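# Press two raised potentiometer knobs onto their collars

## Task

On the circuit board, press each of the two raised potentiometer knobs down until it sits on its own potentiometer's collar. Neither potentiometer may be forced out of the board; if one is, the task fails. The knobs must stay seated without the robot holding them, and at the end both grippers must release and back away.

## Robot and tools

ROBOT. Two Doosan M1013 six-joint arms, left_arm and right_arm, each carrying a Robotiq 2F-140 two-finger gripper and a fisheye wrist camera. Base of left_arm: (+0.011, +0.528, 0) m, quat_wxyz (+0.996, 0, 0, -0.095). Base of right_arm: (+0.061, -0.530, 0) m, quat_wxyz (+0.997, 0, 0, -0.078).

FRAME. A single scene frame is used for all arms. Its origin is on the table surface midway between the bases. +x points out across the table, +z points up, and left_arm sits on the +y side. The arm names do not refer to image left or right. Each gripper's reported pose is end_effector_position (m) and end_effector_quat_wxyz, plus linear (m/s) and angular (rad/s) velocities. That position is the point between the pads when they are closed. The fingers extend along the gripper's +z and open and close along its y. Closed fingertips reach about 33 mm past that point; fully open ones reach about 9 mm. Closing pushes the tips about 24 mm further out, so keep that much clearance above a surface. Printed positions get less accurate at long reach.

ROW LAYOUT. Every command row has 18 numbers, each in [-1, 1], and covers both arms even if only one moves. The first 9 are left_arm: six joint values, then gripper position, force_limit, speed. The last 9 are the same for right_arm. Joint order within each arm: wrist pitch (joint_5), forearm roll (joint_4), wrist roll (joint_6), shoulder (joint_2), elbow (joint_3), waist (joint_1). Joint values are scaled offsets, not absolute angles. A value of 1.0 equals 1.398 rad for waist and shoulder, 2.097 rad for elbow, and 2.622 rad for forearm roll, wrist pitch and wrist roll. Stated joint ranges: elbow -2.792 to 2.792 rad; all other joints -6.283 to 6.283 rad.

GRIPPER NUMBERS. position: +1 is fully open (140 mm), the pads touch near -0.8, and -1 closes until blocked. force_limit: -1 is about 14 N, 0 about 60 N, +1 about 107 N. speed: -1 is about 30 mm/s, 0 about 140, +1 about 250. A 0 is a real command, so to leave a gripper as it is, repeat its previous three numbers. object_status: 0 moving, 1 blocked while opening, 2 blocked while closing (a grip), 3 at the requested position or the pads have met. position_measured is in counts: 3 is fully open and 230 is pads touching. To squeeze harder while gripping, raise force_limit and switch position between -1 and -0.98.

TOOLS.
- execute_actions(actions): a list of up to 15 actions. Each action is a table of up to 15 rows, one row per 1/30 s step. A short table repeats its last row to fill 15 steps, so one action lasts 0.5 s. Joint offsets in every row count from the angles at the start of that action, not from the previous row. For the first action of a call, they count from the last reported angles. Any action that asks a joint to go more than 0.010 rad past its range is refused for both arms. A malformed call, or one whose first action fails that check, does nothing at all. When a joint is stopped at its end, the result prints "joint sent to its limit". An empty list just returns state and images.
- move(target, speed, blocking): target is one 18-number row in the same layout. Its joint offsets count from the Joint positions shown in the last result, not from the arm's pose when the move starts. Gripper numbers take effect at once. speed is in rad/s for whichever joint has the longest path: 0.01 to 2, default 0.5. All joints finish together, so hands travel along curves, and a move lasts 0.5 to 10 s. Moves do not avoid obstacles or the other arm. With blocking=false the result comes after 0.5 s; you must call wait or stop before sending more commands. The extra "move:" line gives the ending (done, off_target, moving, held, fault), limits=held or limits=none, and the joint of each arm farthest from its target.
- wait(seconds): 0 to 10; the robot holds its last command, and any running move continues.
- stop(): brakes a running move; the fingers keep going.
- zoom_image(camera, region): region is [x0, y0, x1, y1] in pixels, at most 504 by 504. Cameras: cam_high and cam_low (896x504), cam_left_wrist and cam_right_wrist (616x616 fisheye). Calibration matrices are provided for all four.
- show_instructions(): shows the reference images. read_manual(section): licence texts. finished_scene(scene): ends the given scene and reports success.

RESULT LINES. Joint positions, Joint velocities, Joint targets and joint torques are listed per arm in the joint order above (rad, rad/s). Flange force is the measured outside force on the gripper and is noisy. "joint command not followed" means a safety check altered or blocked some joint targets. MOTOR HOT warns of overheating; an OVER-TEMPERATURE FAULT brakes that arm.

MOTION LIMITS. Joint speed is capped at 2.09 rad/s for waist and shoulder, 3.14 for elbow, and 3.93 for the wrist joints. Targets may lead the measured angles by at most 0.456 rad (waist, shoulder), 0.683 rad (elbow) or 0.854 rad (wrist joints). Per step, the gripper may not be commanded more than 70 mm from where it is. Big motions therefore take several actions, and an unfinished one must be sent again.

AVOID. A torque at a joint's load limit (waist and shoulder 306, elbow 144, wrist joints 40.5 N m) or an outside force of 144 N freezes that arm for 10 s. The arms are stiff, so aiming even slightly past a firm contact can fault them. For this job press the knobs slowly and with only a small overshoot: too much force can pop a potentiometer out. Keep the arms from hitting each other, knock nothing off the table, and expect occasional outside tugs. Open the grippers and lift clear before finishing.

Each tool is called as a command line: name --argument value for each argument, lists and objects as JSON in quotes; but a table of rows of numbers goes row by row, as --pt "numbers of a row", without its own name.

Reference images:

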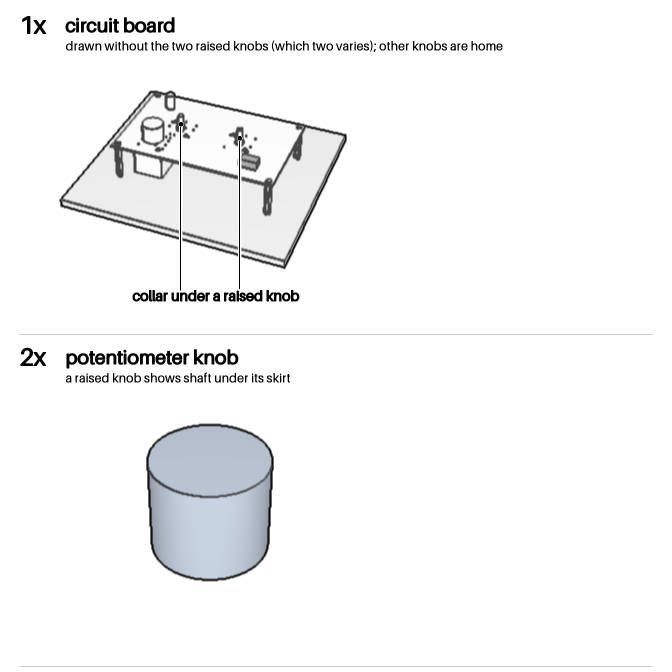

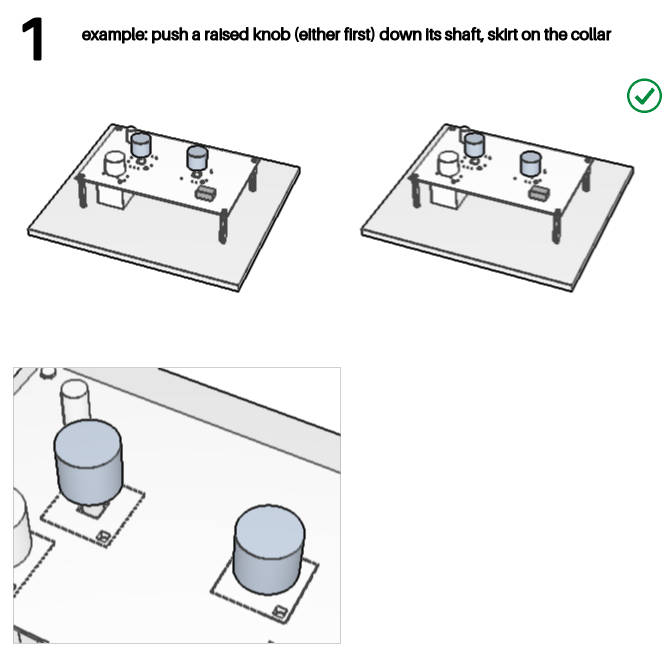

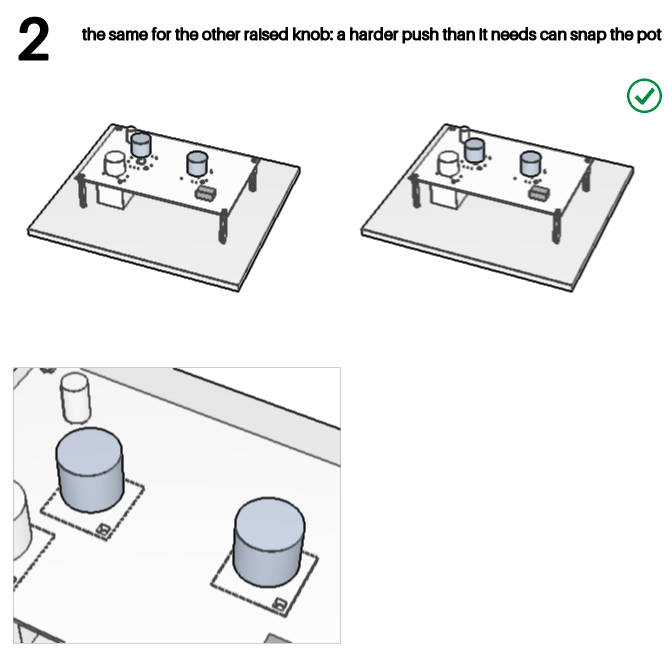

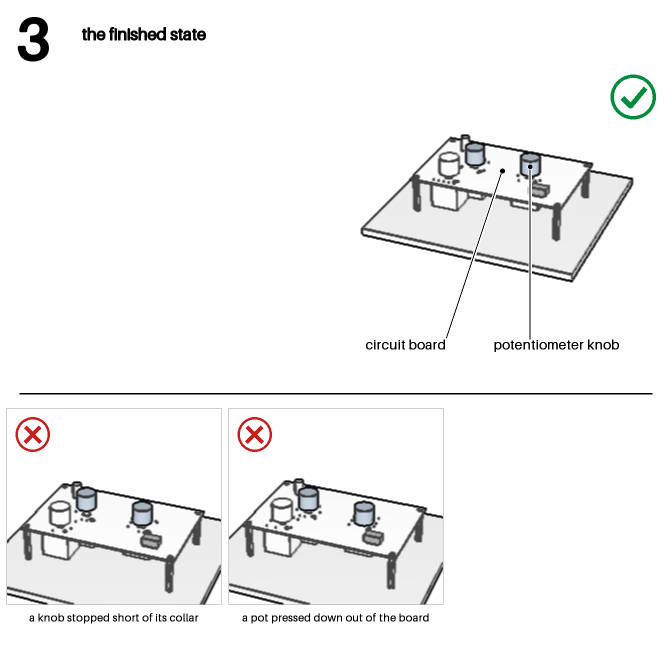

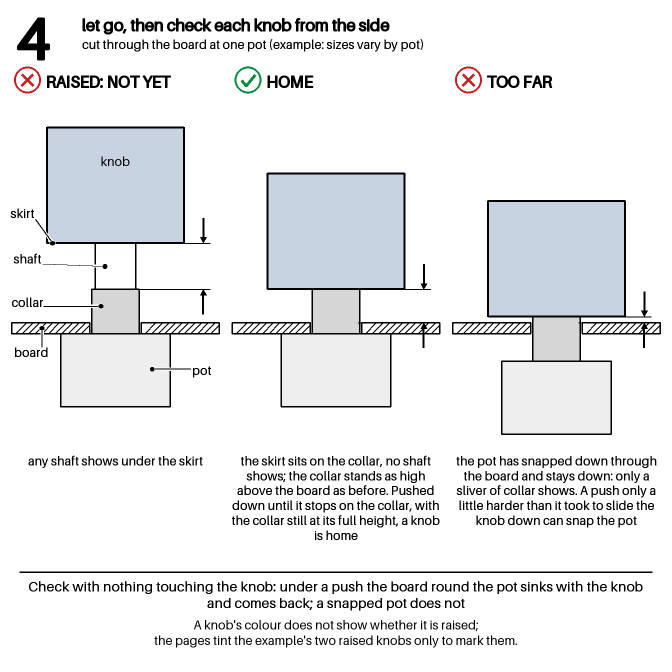

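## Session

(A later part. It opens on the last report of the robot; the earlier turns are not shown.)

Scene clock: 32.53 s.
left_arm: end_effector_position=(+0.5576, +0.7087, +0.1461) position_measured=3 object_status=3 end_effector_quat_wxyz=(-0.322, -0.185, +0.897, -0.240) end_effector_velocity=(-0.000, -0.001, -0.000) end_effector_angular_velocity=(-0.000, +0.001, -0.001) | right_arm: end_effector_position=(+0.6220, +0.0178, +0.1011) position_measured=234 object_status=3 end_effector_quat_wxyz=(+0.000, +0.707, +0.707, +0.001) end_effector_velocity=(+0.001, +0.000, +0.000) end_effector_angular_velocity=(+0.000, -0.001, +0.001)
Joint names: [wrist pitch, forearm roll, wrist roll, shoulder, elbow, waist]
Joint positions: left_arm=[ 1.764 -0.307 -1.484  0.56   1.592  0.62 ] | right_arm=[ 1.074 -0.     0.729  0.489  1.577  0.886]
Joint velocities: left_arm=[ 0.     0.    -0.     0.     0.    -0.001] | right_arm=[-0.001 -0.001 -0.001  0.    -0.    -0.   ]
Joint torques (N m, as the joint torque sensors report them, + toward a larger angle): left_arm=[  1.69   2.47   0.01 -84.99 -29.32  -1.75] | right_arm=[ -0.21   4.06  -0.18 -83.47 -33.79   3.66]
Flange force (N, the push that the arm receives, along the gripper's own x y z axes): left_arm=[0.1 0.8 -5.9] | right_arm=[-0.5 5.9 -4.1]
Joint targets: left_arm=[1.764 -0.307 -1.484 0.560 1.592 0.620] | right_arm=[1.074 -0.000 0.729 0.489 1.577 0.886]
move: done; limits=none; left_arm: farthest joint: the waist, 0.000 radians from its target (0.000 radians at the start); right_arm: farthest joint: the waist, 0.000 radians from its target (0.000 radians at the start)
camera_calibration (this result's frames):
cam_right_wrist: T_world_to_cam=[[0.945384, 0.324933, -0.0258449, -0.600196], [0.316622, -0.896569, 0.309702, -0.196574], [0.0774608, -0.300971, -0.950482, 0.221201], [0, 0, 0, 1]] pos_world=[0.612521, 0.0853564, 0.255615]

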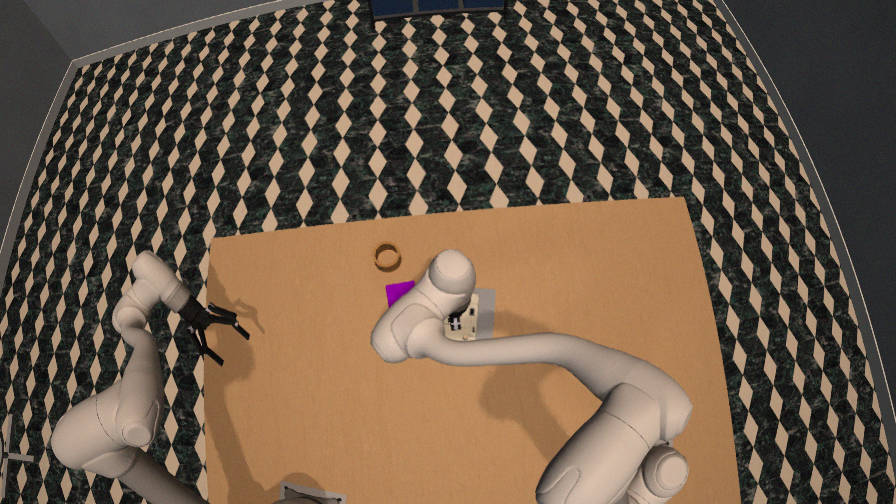

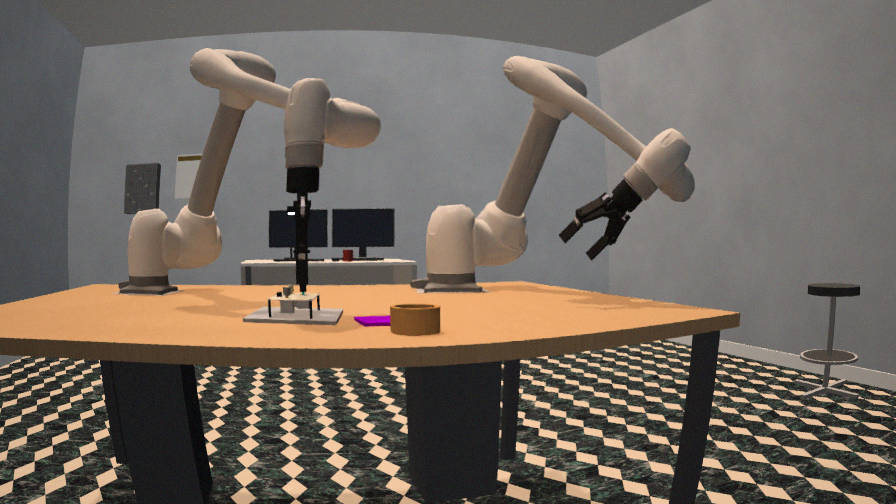

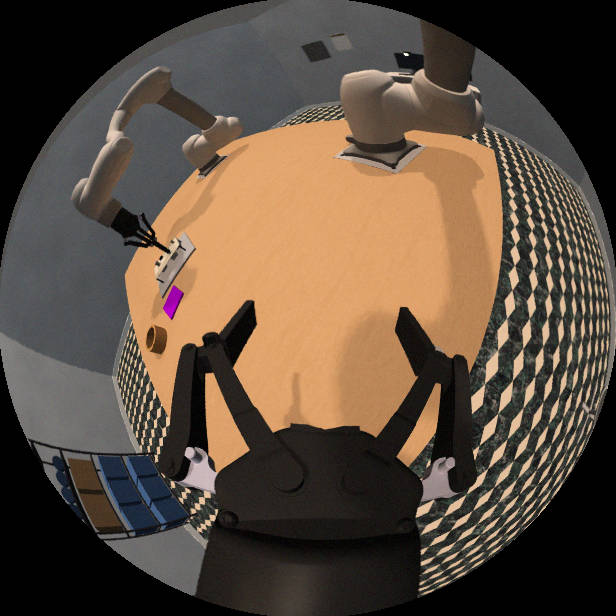

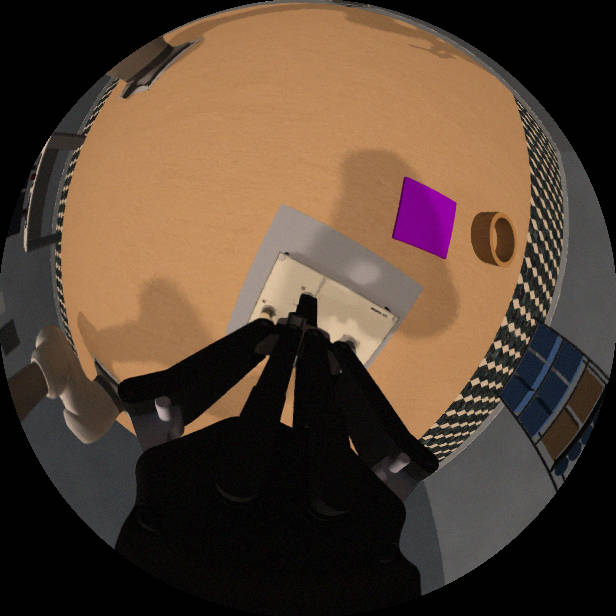

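move --target '[0,0,0,0,0,0,1,0,0, -0.000603,0,0,0.0005365,0.0003963,0,-1,0.5,1]' --speed 0.01

move --target '[0,0,0,0,0,0,1,0,0, -0.000603,0,0,0.0005365,0.0003963,0,-1,0.5,1]' --speed 0.01

zoom_image --camera "cam_low" --region '[260, 260, 330, 310]'

Scene clock: 33.47 s.
left_arm: end_effector_position=(+0.5576, +0.7087, +0.1461) position_measured=3 object_status=3 end_effector_quat_wxyz=(-0.322, -0.185, +0.897, -0.240) end_effector_velocity=(-0.001, +0.000, -0.000) end_effector_angular_velocity=(-0.001, +0.002, +0.000) | right_arm: end_effector_position=(+0.6220, +0.0178, +0.1002) position_measured=234 object_status=3 end_effector_quat_wxyz=(+0.000, +0.707, +0.707, +0.001) end_effector_velocity=(-0.000, -0.000, -0.000) end_effector_angular_velocity=(-0.000, +0.001, -0.002)
Joint names: [wrist pitch, forearm roll, wrist roll, shoulder, elbow, waist]
Joint positions: left_arm=[ 1.764 -0.307 -1.484  0.56   1.592  0.62 ] | right_arm=[ 1.072 -0.     0.729  0.49   1.578  0.886]
Joint velocities: left_arm=[ 0.001 -0.     0.     0.     0.     0.   ] | right_arm=[ 0.     0.     0.002  0.     0.    -0.   ]
Joint torques (N m, as the joint torque sensors report them, + toward a larger angle): left_arm=[  1.69   2.51  -0.03 -84.55 -29.71  -1.73] | right_arm=[ -0.38   4.26  -0.21 -82.43 -32.19   4.42]
Flange force (N, the push that the arm receives, along the gripper's own x y z axes): left_arm=[1.3 1.0 -5.2] | right_arm=[0.3 8.0 -6.4]
Joint targets: left_arm=[1.764 -0.307 -1.484 0.560 1.592 0.620] | right_arm=[1.072 -0.000 0.729 0.490 1.578 0.886]
move: done; limits=none; left_arm: farthest joint: the waist, 0.000 radians from its target (0.000 radians at the start); right_arm: farthest joint: the waist, 0.000 radians from its target (0.000 radians at the start)
camera_calibration (this result's frames):
cam_left_wrist: T_world_to_cam=[[-0.570926, 0.7306, -0.374523, -0.117245], [0.819002, 0.475003, -0.321882, -0.736755], [-0.0572677, -0.490506, -0.869554, 0.683675], [0, 0, 0, 1]] pos_world=[0.575618, 0.770967, 0.313434]
cam_right_wrist: T_world_to_cam=[[0.945384, 0.324933, -0.0258234, -0.60022], [0.316616, -0.896573, 0.309694, -0.19627], [0.0774773, -0.300956, -0.950486, 0.220268], [0, 0, 0, 1]] pos_world=[0.612515, 0.0853516, 0.254646]

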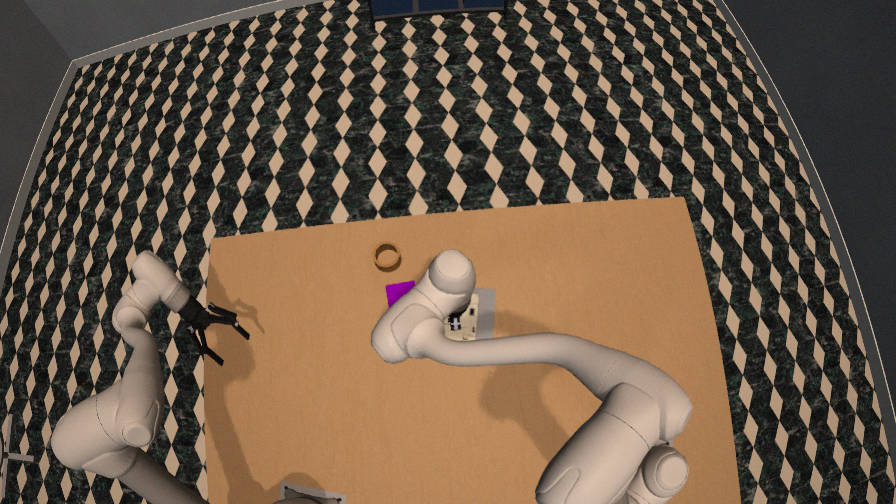

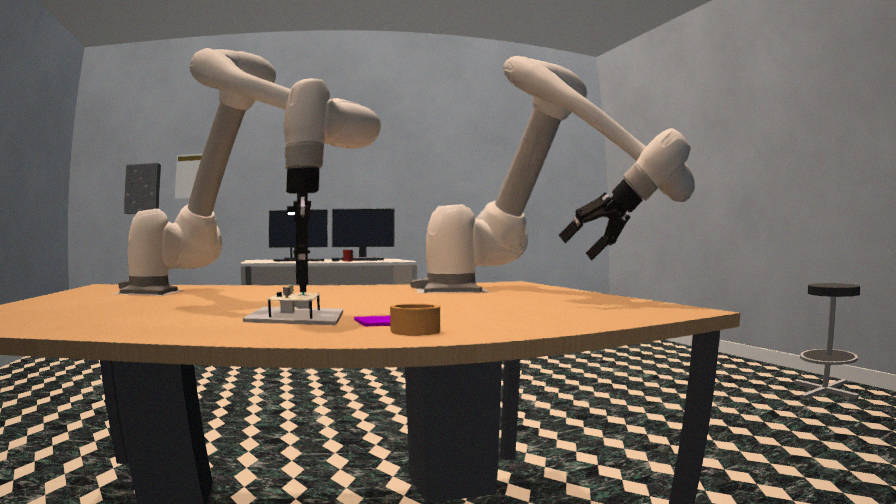

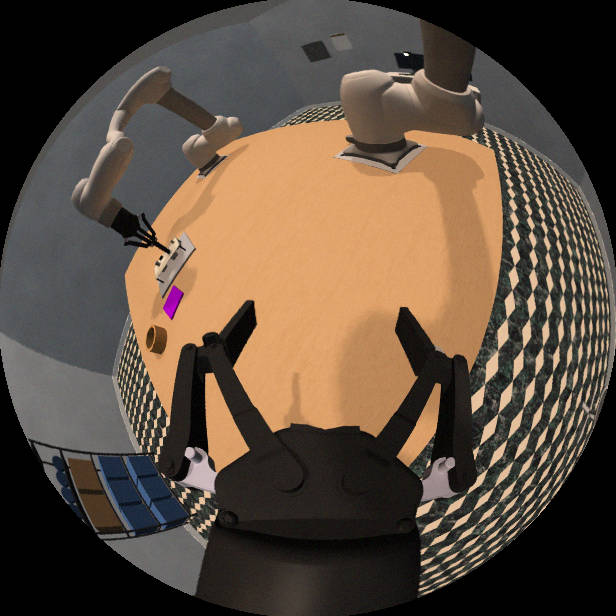

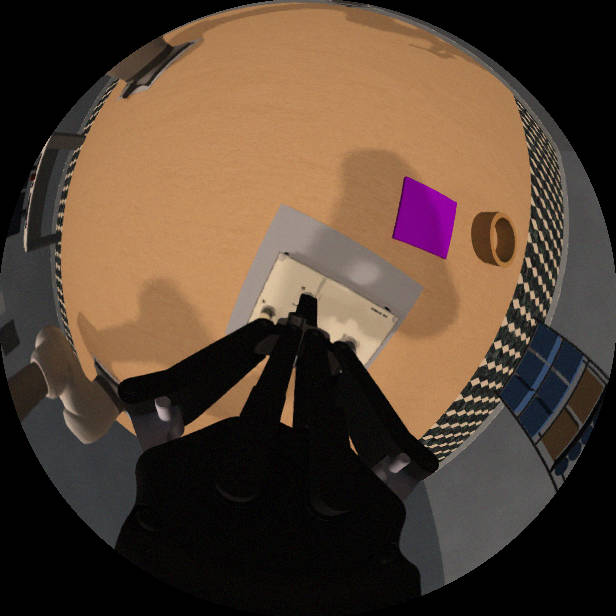

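Scene clock: 34.17 s.
left_arm: end_effector_position=(+0.5576, +0.7087, +0.1461) position_measured=3 object_status=3 end_effector_quat_wxyz=(-0.322, -0.185, +0.897, -0.240) end_effector_velocity=(-0.000, +0.000, -0.000) end_effector_angular_velocity=(+0.001, -0.000, +0.001) | right_arm: end_effector_position=(+0.6220, +0.0178, +0.0992) position_measured=234 object_status=3 end_effector_quat_wxyz=(+0.000, +0.707, +0.707, +0.001) end_effector_velocity=(-0.001, -0.001, -0.001) end_effector_angular_velocity=(-0.001, +0.002, -0.001)
Joint names: [wrist pitch, forearm roll, wrist roll, shoulder, elbow, waist]
Joint positions: left_arm=[ 1.764 -0.307 -1.484  0.56   1.592  0.62 ] | right_arm=[ 1.071 -0.     0.729  0.491  1.579  0.886]
Joint velocities: left_arm=[-0.001  0.    -0.    -0.     0.     0.001] | right_arm=[ 0.001  0.     0.001  0.     0.001 -0.   ]
Joint torques (N m, as the joint torque sensors report them, + toward a larger angle): left_arm=[  1.7    2.29  -0.01 -83.4  -29.53  -0.77] | right_arm=[ -0.39   3.84  -0.07 -72.6  -29.44   3.53]
Flange force (N, the push that the arm receives, along the gripper's own x y z axes): left_arm=[2.7 -0.2 -4.9] | right_arm=[-4.5 1.8 -16.2]
Joint targets: left_arm=[1.764 -0.307 -1.484 0.560 1.592 0.620] | right_arm=[1.070 -0.000 0.729 0.491 1.579 0.886]
move: done; limits=none; left_arm: farthest joint: the waist, 0.000 radians from its target (0.000 radians at the start); right_arm: farthest joint: the waist, 0.000 radians from its target (0.000 radians at the start)
camera_calibration (this result's frames):
cam_left_wrist: T_world_to_cam=[[-0.570926, 0.7306, -0.374522, -0.117245], [0.819002, 0.475003, -0.321882, -0.736755], [-0.0572678, -0.490505, -0.869554, 0.683675], [0, 0, 0, 1]] pos_world=[0.575618, 0.770967, 0.313434]
cam_right_wrist: T_world_to_cam=[[0.945385, 0.324934, -0.0258004, -0.600244], [0.316611, -0.896578, 0.309685, -0.195967], [0.077495, -0.30094, -0.950489, 0.219336], [0, 0, 0, 1]] pos_world=[0.612509, 0.0853462, 0.253678]

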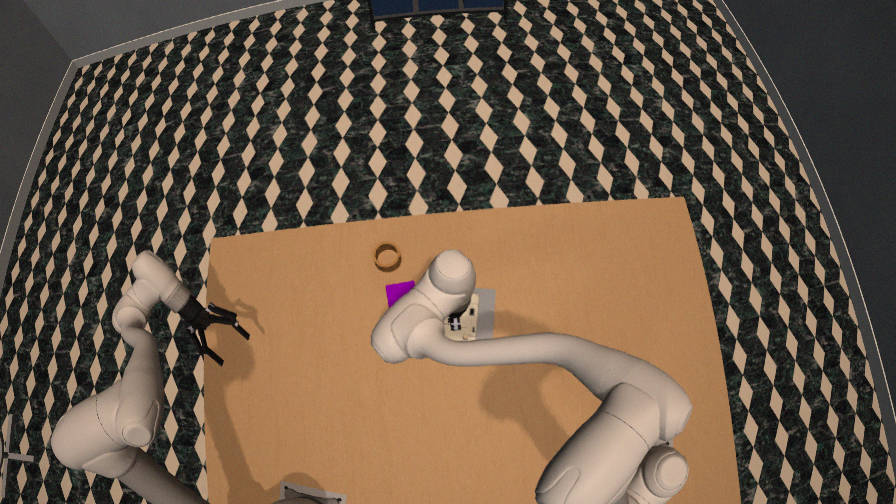

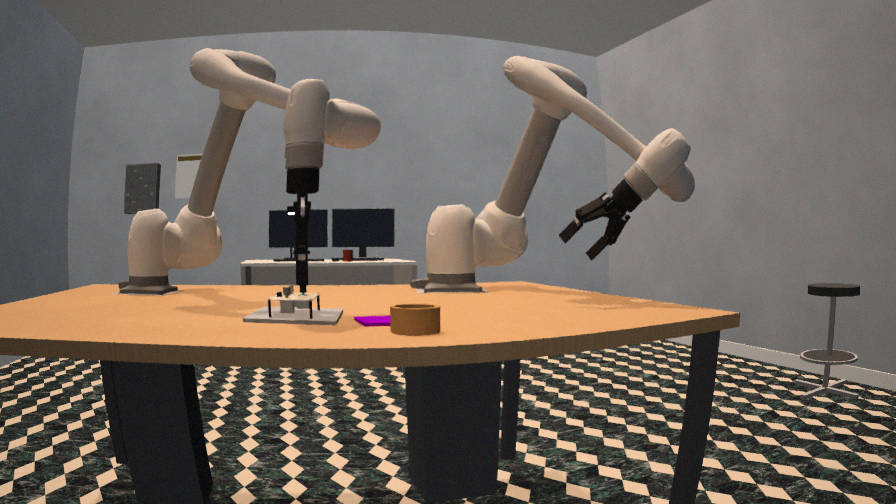

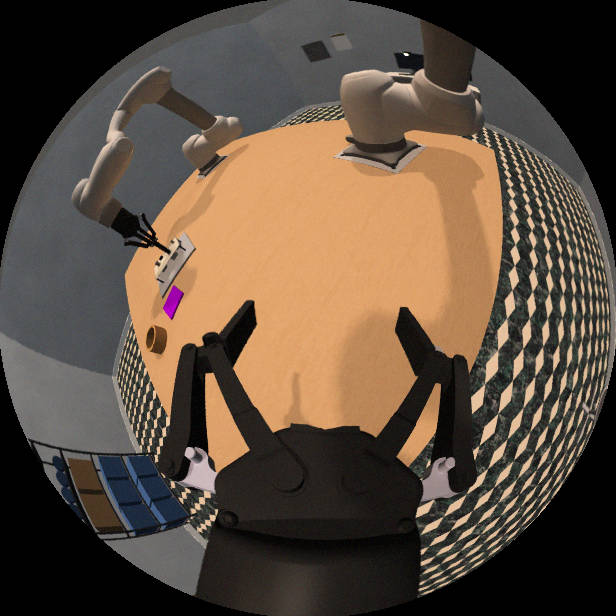

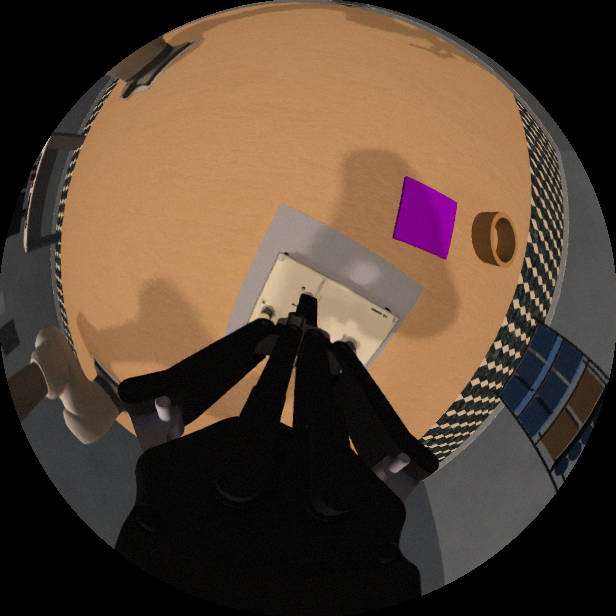

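Region (260, 260, 330, 310) of cam_low's 896x504 image, scaled by 7.200, with more detail than that image has; it fills the top 360 rows of this view, and the rest is white.

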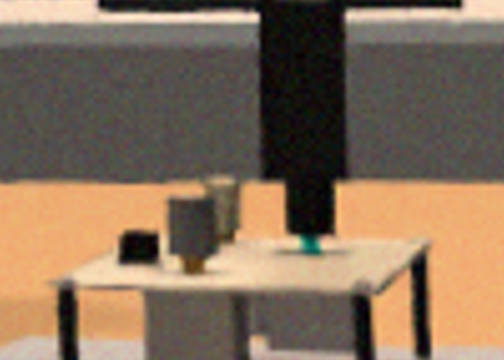

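wait --seconds 0

Scene clock: 34.27 s.
left_arm: end_effector_position=(+0.5576, +0.7087, +0.1461) position_measured=3 object_status=3 end_effector_quat_wxyz=(-0.322, -0.185, +0.897, -0.240) end_effector_velocity=(+0.001, +0.000, -0.000) end_effector_angular_velocity=(+0.001, -0.002, +0.001) | right_arm: end_effector_position=(+0.6220, +0.0178, +0.0992) position_measured=234 object_status=3 end_effector_quat_wxyz=(+0.000, +0.707, +0.707, +0.001) end_effector_velocity=(+0.000, -0.000, -0.000) end_effector_angular_velocity=(-0.000, -0.000, +0.000)
Joint names: [wrist pitch, forearm roll, wrist roll, shoulder, elbow, waist]
Joint positions: left_arm=[ 1.764 -0.307 -1.484  0.56   1.592  0.62 ] | right_arm=[ 1.07  -0.     0.729  0.491  1.579  0.886]
Joint velocities: left_arm=[-0.002  0.    -0.     0.    -0.     0.   ] | right_arm=[-0.    -0.001  0.     0.    -0.     0.   ]
Joint torques (N m, as the joint torque sensors report them, + toward a larger angle): left_arm=[  1.72   2.43  -0.13 -85.32 -29.51   0.66] | right_arm=[ -0.6    4.3   -0.35 -73.96 -29.46   3.32]
Flange force (N, the push that the arm receives, along the gripper's own x y z axes): left_arm=[-0.4 -1.5 -5.0] | right_arm=[-2.5 2.9 -15.5]
Joint targets: left_arm=[1.764 -0.307 -1.484 0.560 1.592 0.620] | right_arm=[1.070 -0.000 0.729 0.491 1.579 0.886]
camera_calibration (this result's frames):
cam_left_wrist: T_world_to_cam=[[-0.570926, 0.7306, -0.374522, -0.117245], [0.819002, 0.475003, -0.321882, -0.736755], [-0.0572679, -0.490505, -0.869554, 0.683675], [0, 0, 0, 1]] pos_world=[0.575618, 0.770967, 0.313434]
cam_right_wrist: T_world_to_cam=[[0.945385, 0.324934, -0.0258083, -0.600241], [0.316612, -0.896577, 0.309688, -0.195966], [0.077489, -0.300946, -0.950488, 0.219326], [0, 0, 0, 1]] pos_world=[0.612508, 0.0853452, 0.253663]

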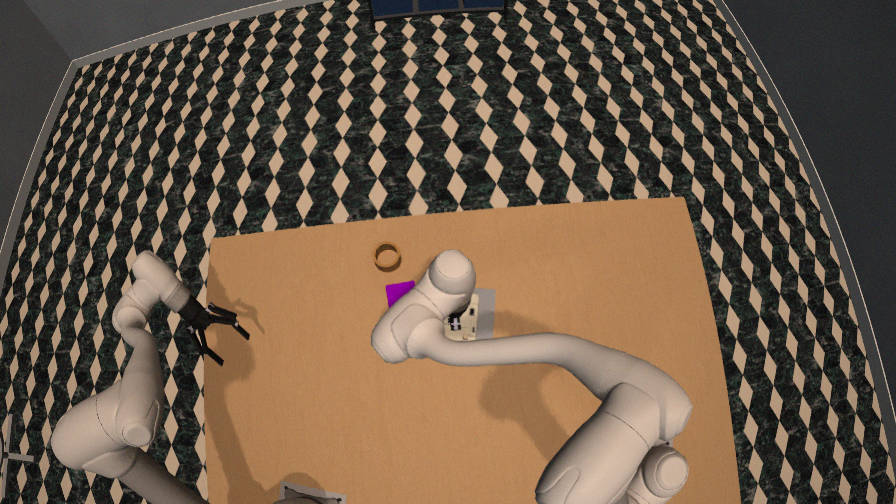

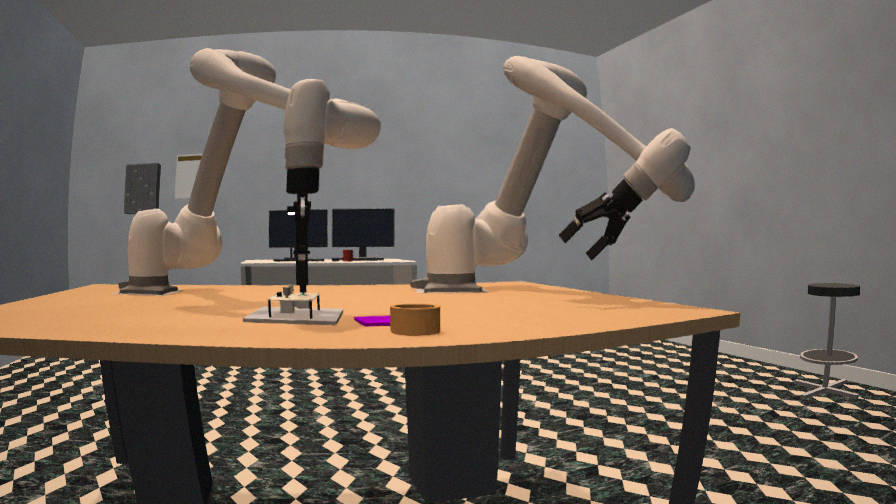

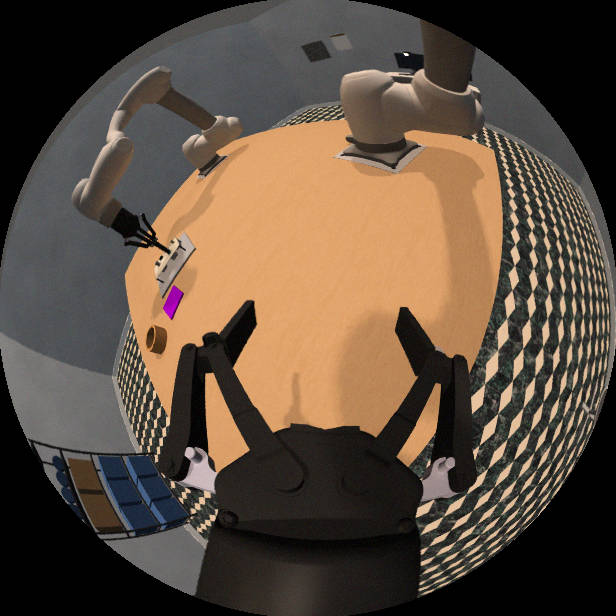

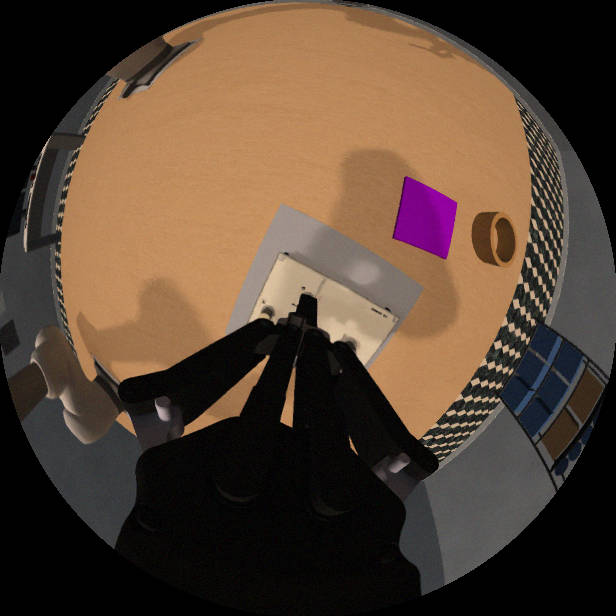

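move --target '[0,0,0,0,0,0,1,0,0, -0.00012,0,0,0.000107,0.000079,0,-1,0.5,1]' --speed 0.01

wait --seconds 0

Scene clock: 35.83 s.
left_arm: end_effector_position=(+0.5576, +0.7087, +0.1461) position_measured=3 object_status=3 end_effector_quat_wxyz=(-0.322, -0.185, +0.897, -0.240) end_effector_velocity=(-0.000, -0.000, -0.000) end_effector_angular_velocity=(-0.001, +0.002, -0.000) | right_arm: end_effector_position=(+0.6220, +0.0178, +0.0990) position_measured=234 object_status=3 end_effector_quat_wxyz=(+0.000, +0.707, +0.707, +0.001) end_effector_velocity=(-0.000, -0.000, +0.000) end_effector_angular_velocity=(+0.000, +0.000, -0.001)
Joint names: [wrist pitch, forearm roll, wrist roll, shoulder, elbow, waist]
Joint positions: left_arm=[ 1.764 -0.307 -1.484  0.56   1.592  0.62 ] | right_arm=[ 1.07  -0.     0.729  0.491  1.579  0.886]
Joint velocities: left_arm=[0.001 0.    0.    0.001 0.    0.   ] | right_arm=[ 0.  0.  0. -0.  0. -0.]
Joint torques (N m, as the joint torque sensors report them, + toward a larger angle): left_arm=[  1.65   2.27  -0.08 -85.21 -29.85  -0.69] | right_arm=[ -0.74   4.01  -0.03 -72.55 -29.99   3.4 ]
Flange force (N, the push that the arm receives, along the gripper's own x y z axes): left_arm=[0.0 0.3 -4.6] | right_arm=[-5.1 0.9 -16.5]
Joint targets: left_arm=[1.764 -0.307 -1.484 0.560 1.592 0.620] | right_arm=[1.070 -0.000 0.729 0.491 1.579 0.886]
move: done; limits=none; left_arm: farthest joint: the waist, 0.000 radians from its target (0.000 radians at the start); right_arm: farthest joint: the waist, 0.000 radians from its target (0.000 radians at the start)
camera_calibration (this result's frames):
cam_left_wrist: T_world_to_cam=[[-0.570926, 0.7306, -0.374522, -0.117245], [0.819002, 0.475003, -0.321882, -0.736755], [-0.0572679, -0.490505, -0.869554, 0.683675], [0, 0, 0, 1]] pos_world=[0.575618, 0.770967, 0.313434]
cam_right_wrist: T_world_to_cam=[[0.945385, 0.324934, -0.0258055, -0.600244], [0.316612, -0.896577, 0.309687, -0.195906], [0.0774911, -0.300944, -0.950488, 0.21914], [0, 0, 0, 1]] pos_world=[0.612506, 0.0853437, 0.253469]

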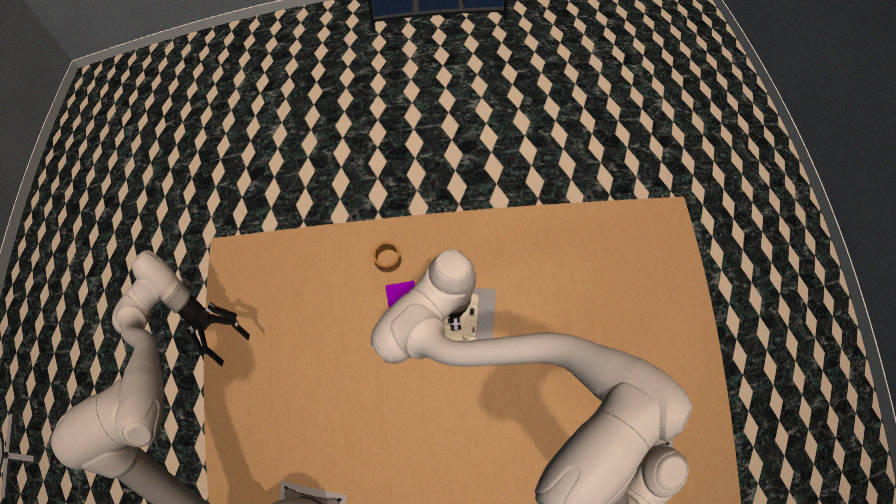

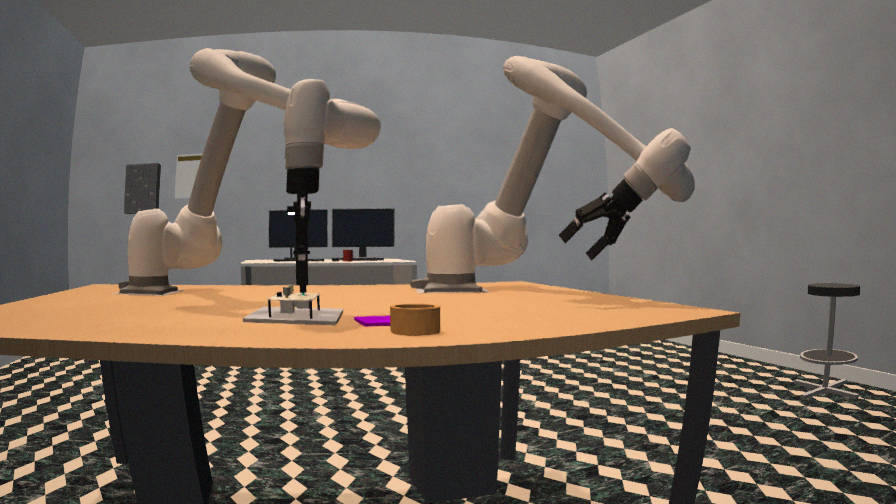

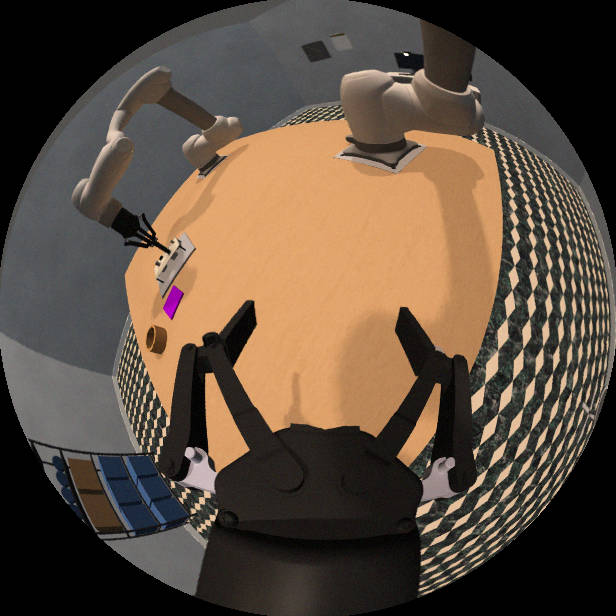

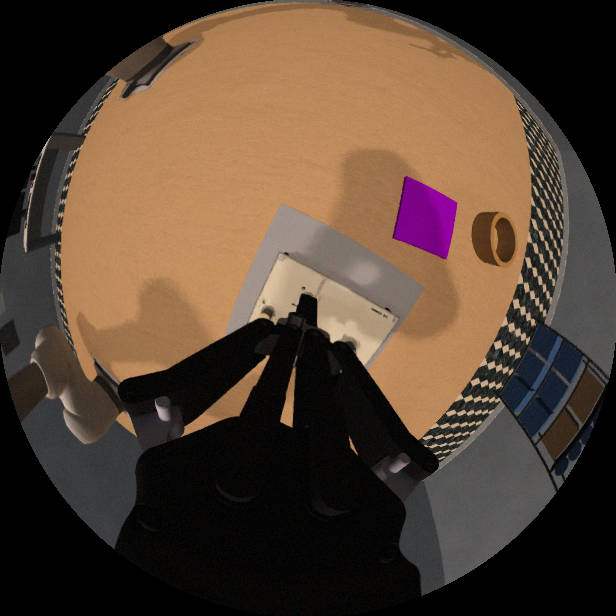

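Scene clock: 35.83 s.
left_arm: end_effector_position=(+0.5576, +0.7087, +0.1461) position_measured=3 object_status=3 end_effector_quat_wxyz=(-0.322, -0.185, +0.897, -0.240) end_effector_velocity=(-0.000, -0.000, -0.000) end_effector_angular_velocity=(-0.001, +0.002, -0.000) | right_arm: end_effector_position=(+0.6220, +0.0178, +0.0990) position_measured=234 object_status=3 end_effector_quat_wxyz=(+0.000, +0.707, +0.707, +0.001) end_effector_velocity=(-0.000, -0.000, +0.000) end_effector_angular_velocity=(+0.000, +0.000, -0.001)
Joint names: [wrist pitch, forearm roll, wrist roll, shoulder, elbow, waist]
Joint positions: left_arm=[ 1.764 -0.307 -1.484  0.56   1.592  0.62 ] | right_arm=[ 1.07  -0.     0.729  0.491  1.579  0.886]
Joint velocities: left_arm=[0.001 0.    0.    0.001 0.    0.   ] | right_arm=[ 0.  0.  0. -0.  0. -0.]
Joint torques (N m, as the joint torque sensors report them, + toward a larger angle): left_arm=[  1.65   2.27  -0.08 -85.21 -29.85  -0.69] | right_arm=[ -0.74   4.01  -0.03 -72.55 -29.99   3.4 ]
Flange force (N, the push that the arm receives, along the gripper's own x y z axes): left_arm=[0.0 0.3 -4.6] | right_arm=[-5.1 0.9 -16.5]
Joint targets: left_arm=[1.764 -0.307 -1.484 0.560 1.592 0.620] | right_arm=[1.070 -0.000 0.729 0.491 1.579 0.886]
camera_calibration (this result's frames):
cam_left_wrist: T_world_to_cam=[[-0.570926, 0.7306, -0.374522, -0.117245], [0.819002, 0.475003, -0.321882, -0.736755], [-0.0572679, -0.490505, -0.869554, 0.683675], [0, 0, 0, 1]] pos_world=[0.575618, 0.770967, 0.313434]
cam_right_wrist: T_world_to_cam=[[0.945385, 0.324934, -0.0258055, -0.600244], [0.316612, -0.896577, 0.309687, -0.195906], [0.0774911, -0.300944, -0.950488, 0.21914], [0, 0, 0, 1]] pos_world=[0.612506, 0.0853437, 0.253469]

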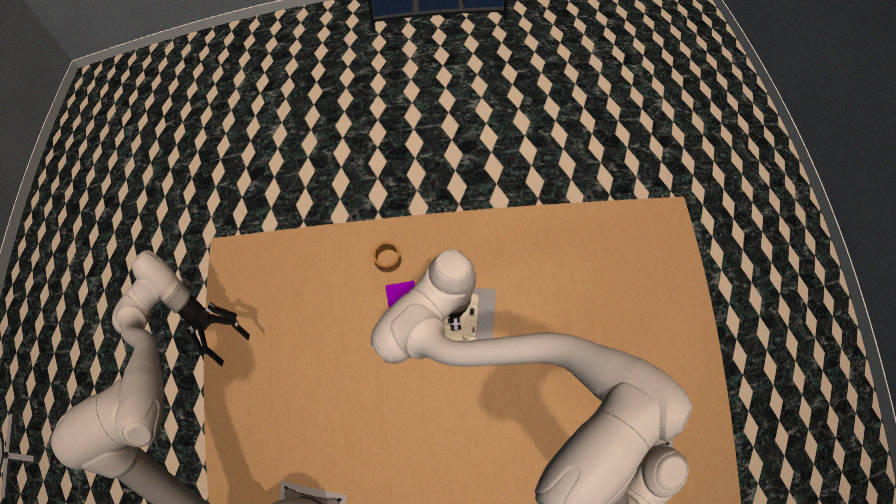

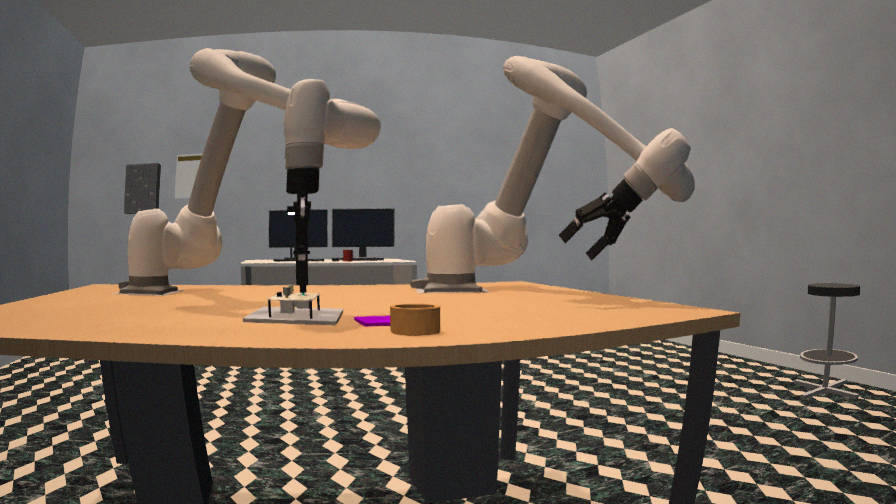

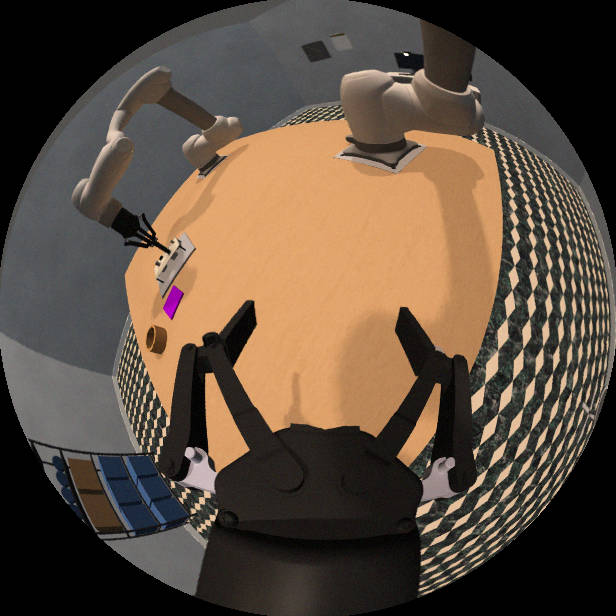

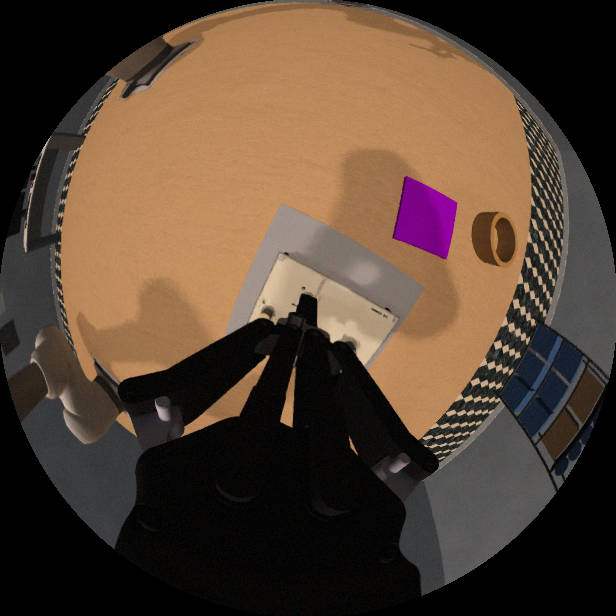

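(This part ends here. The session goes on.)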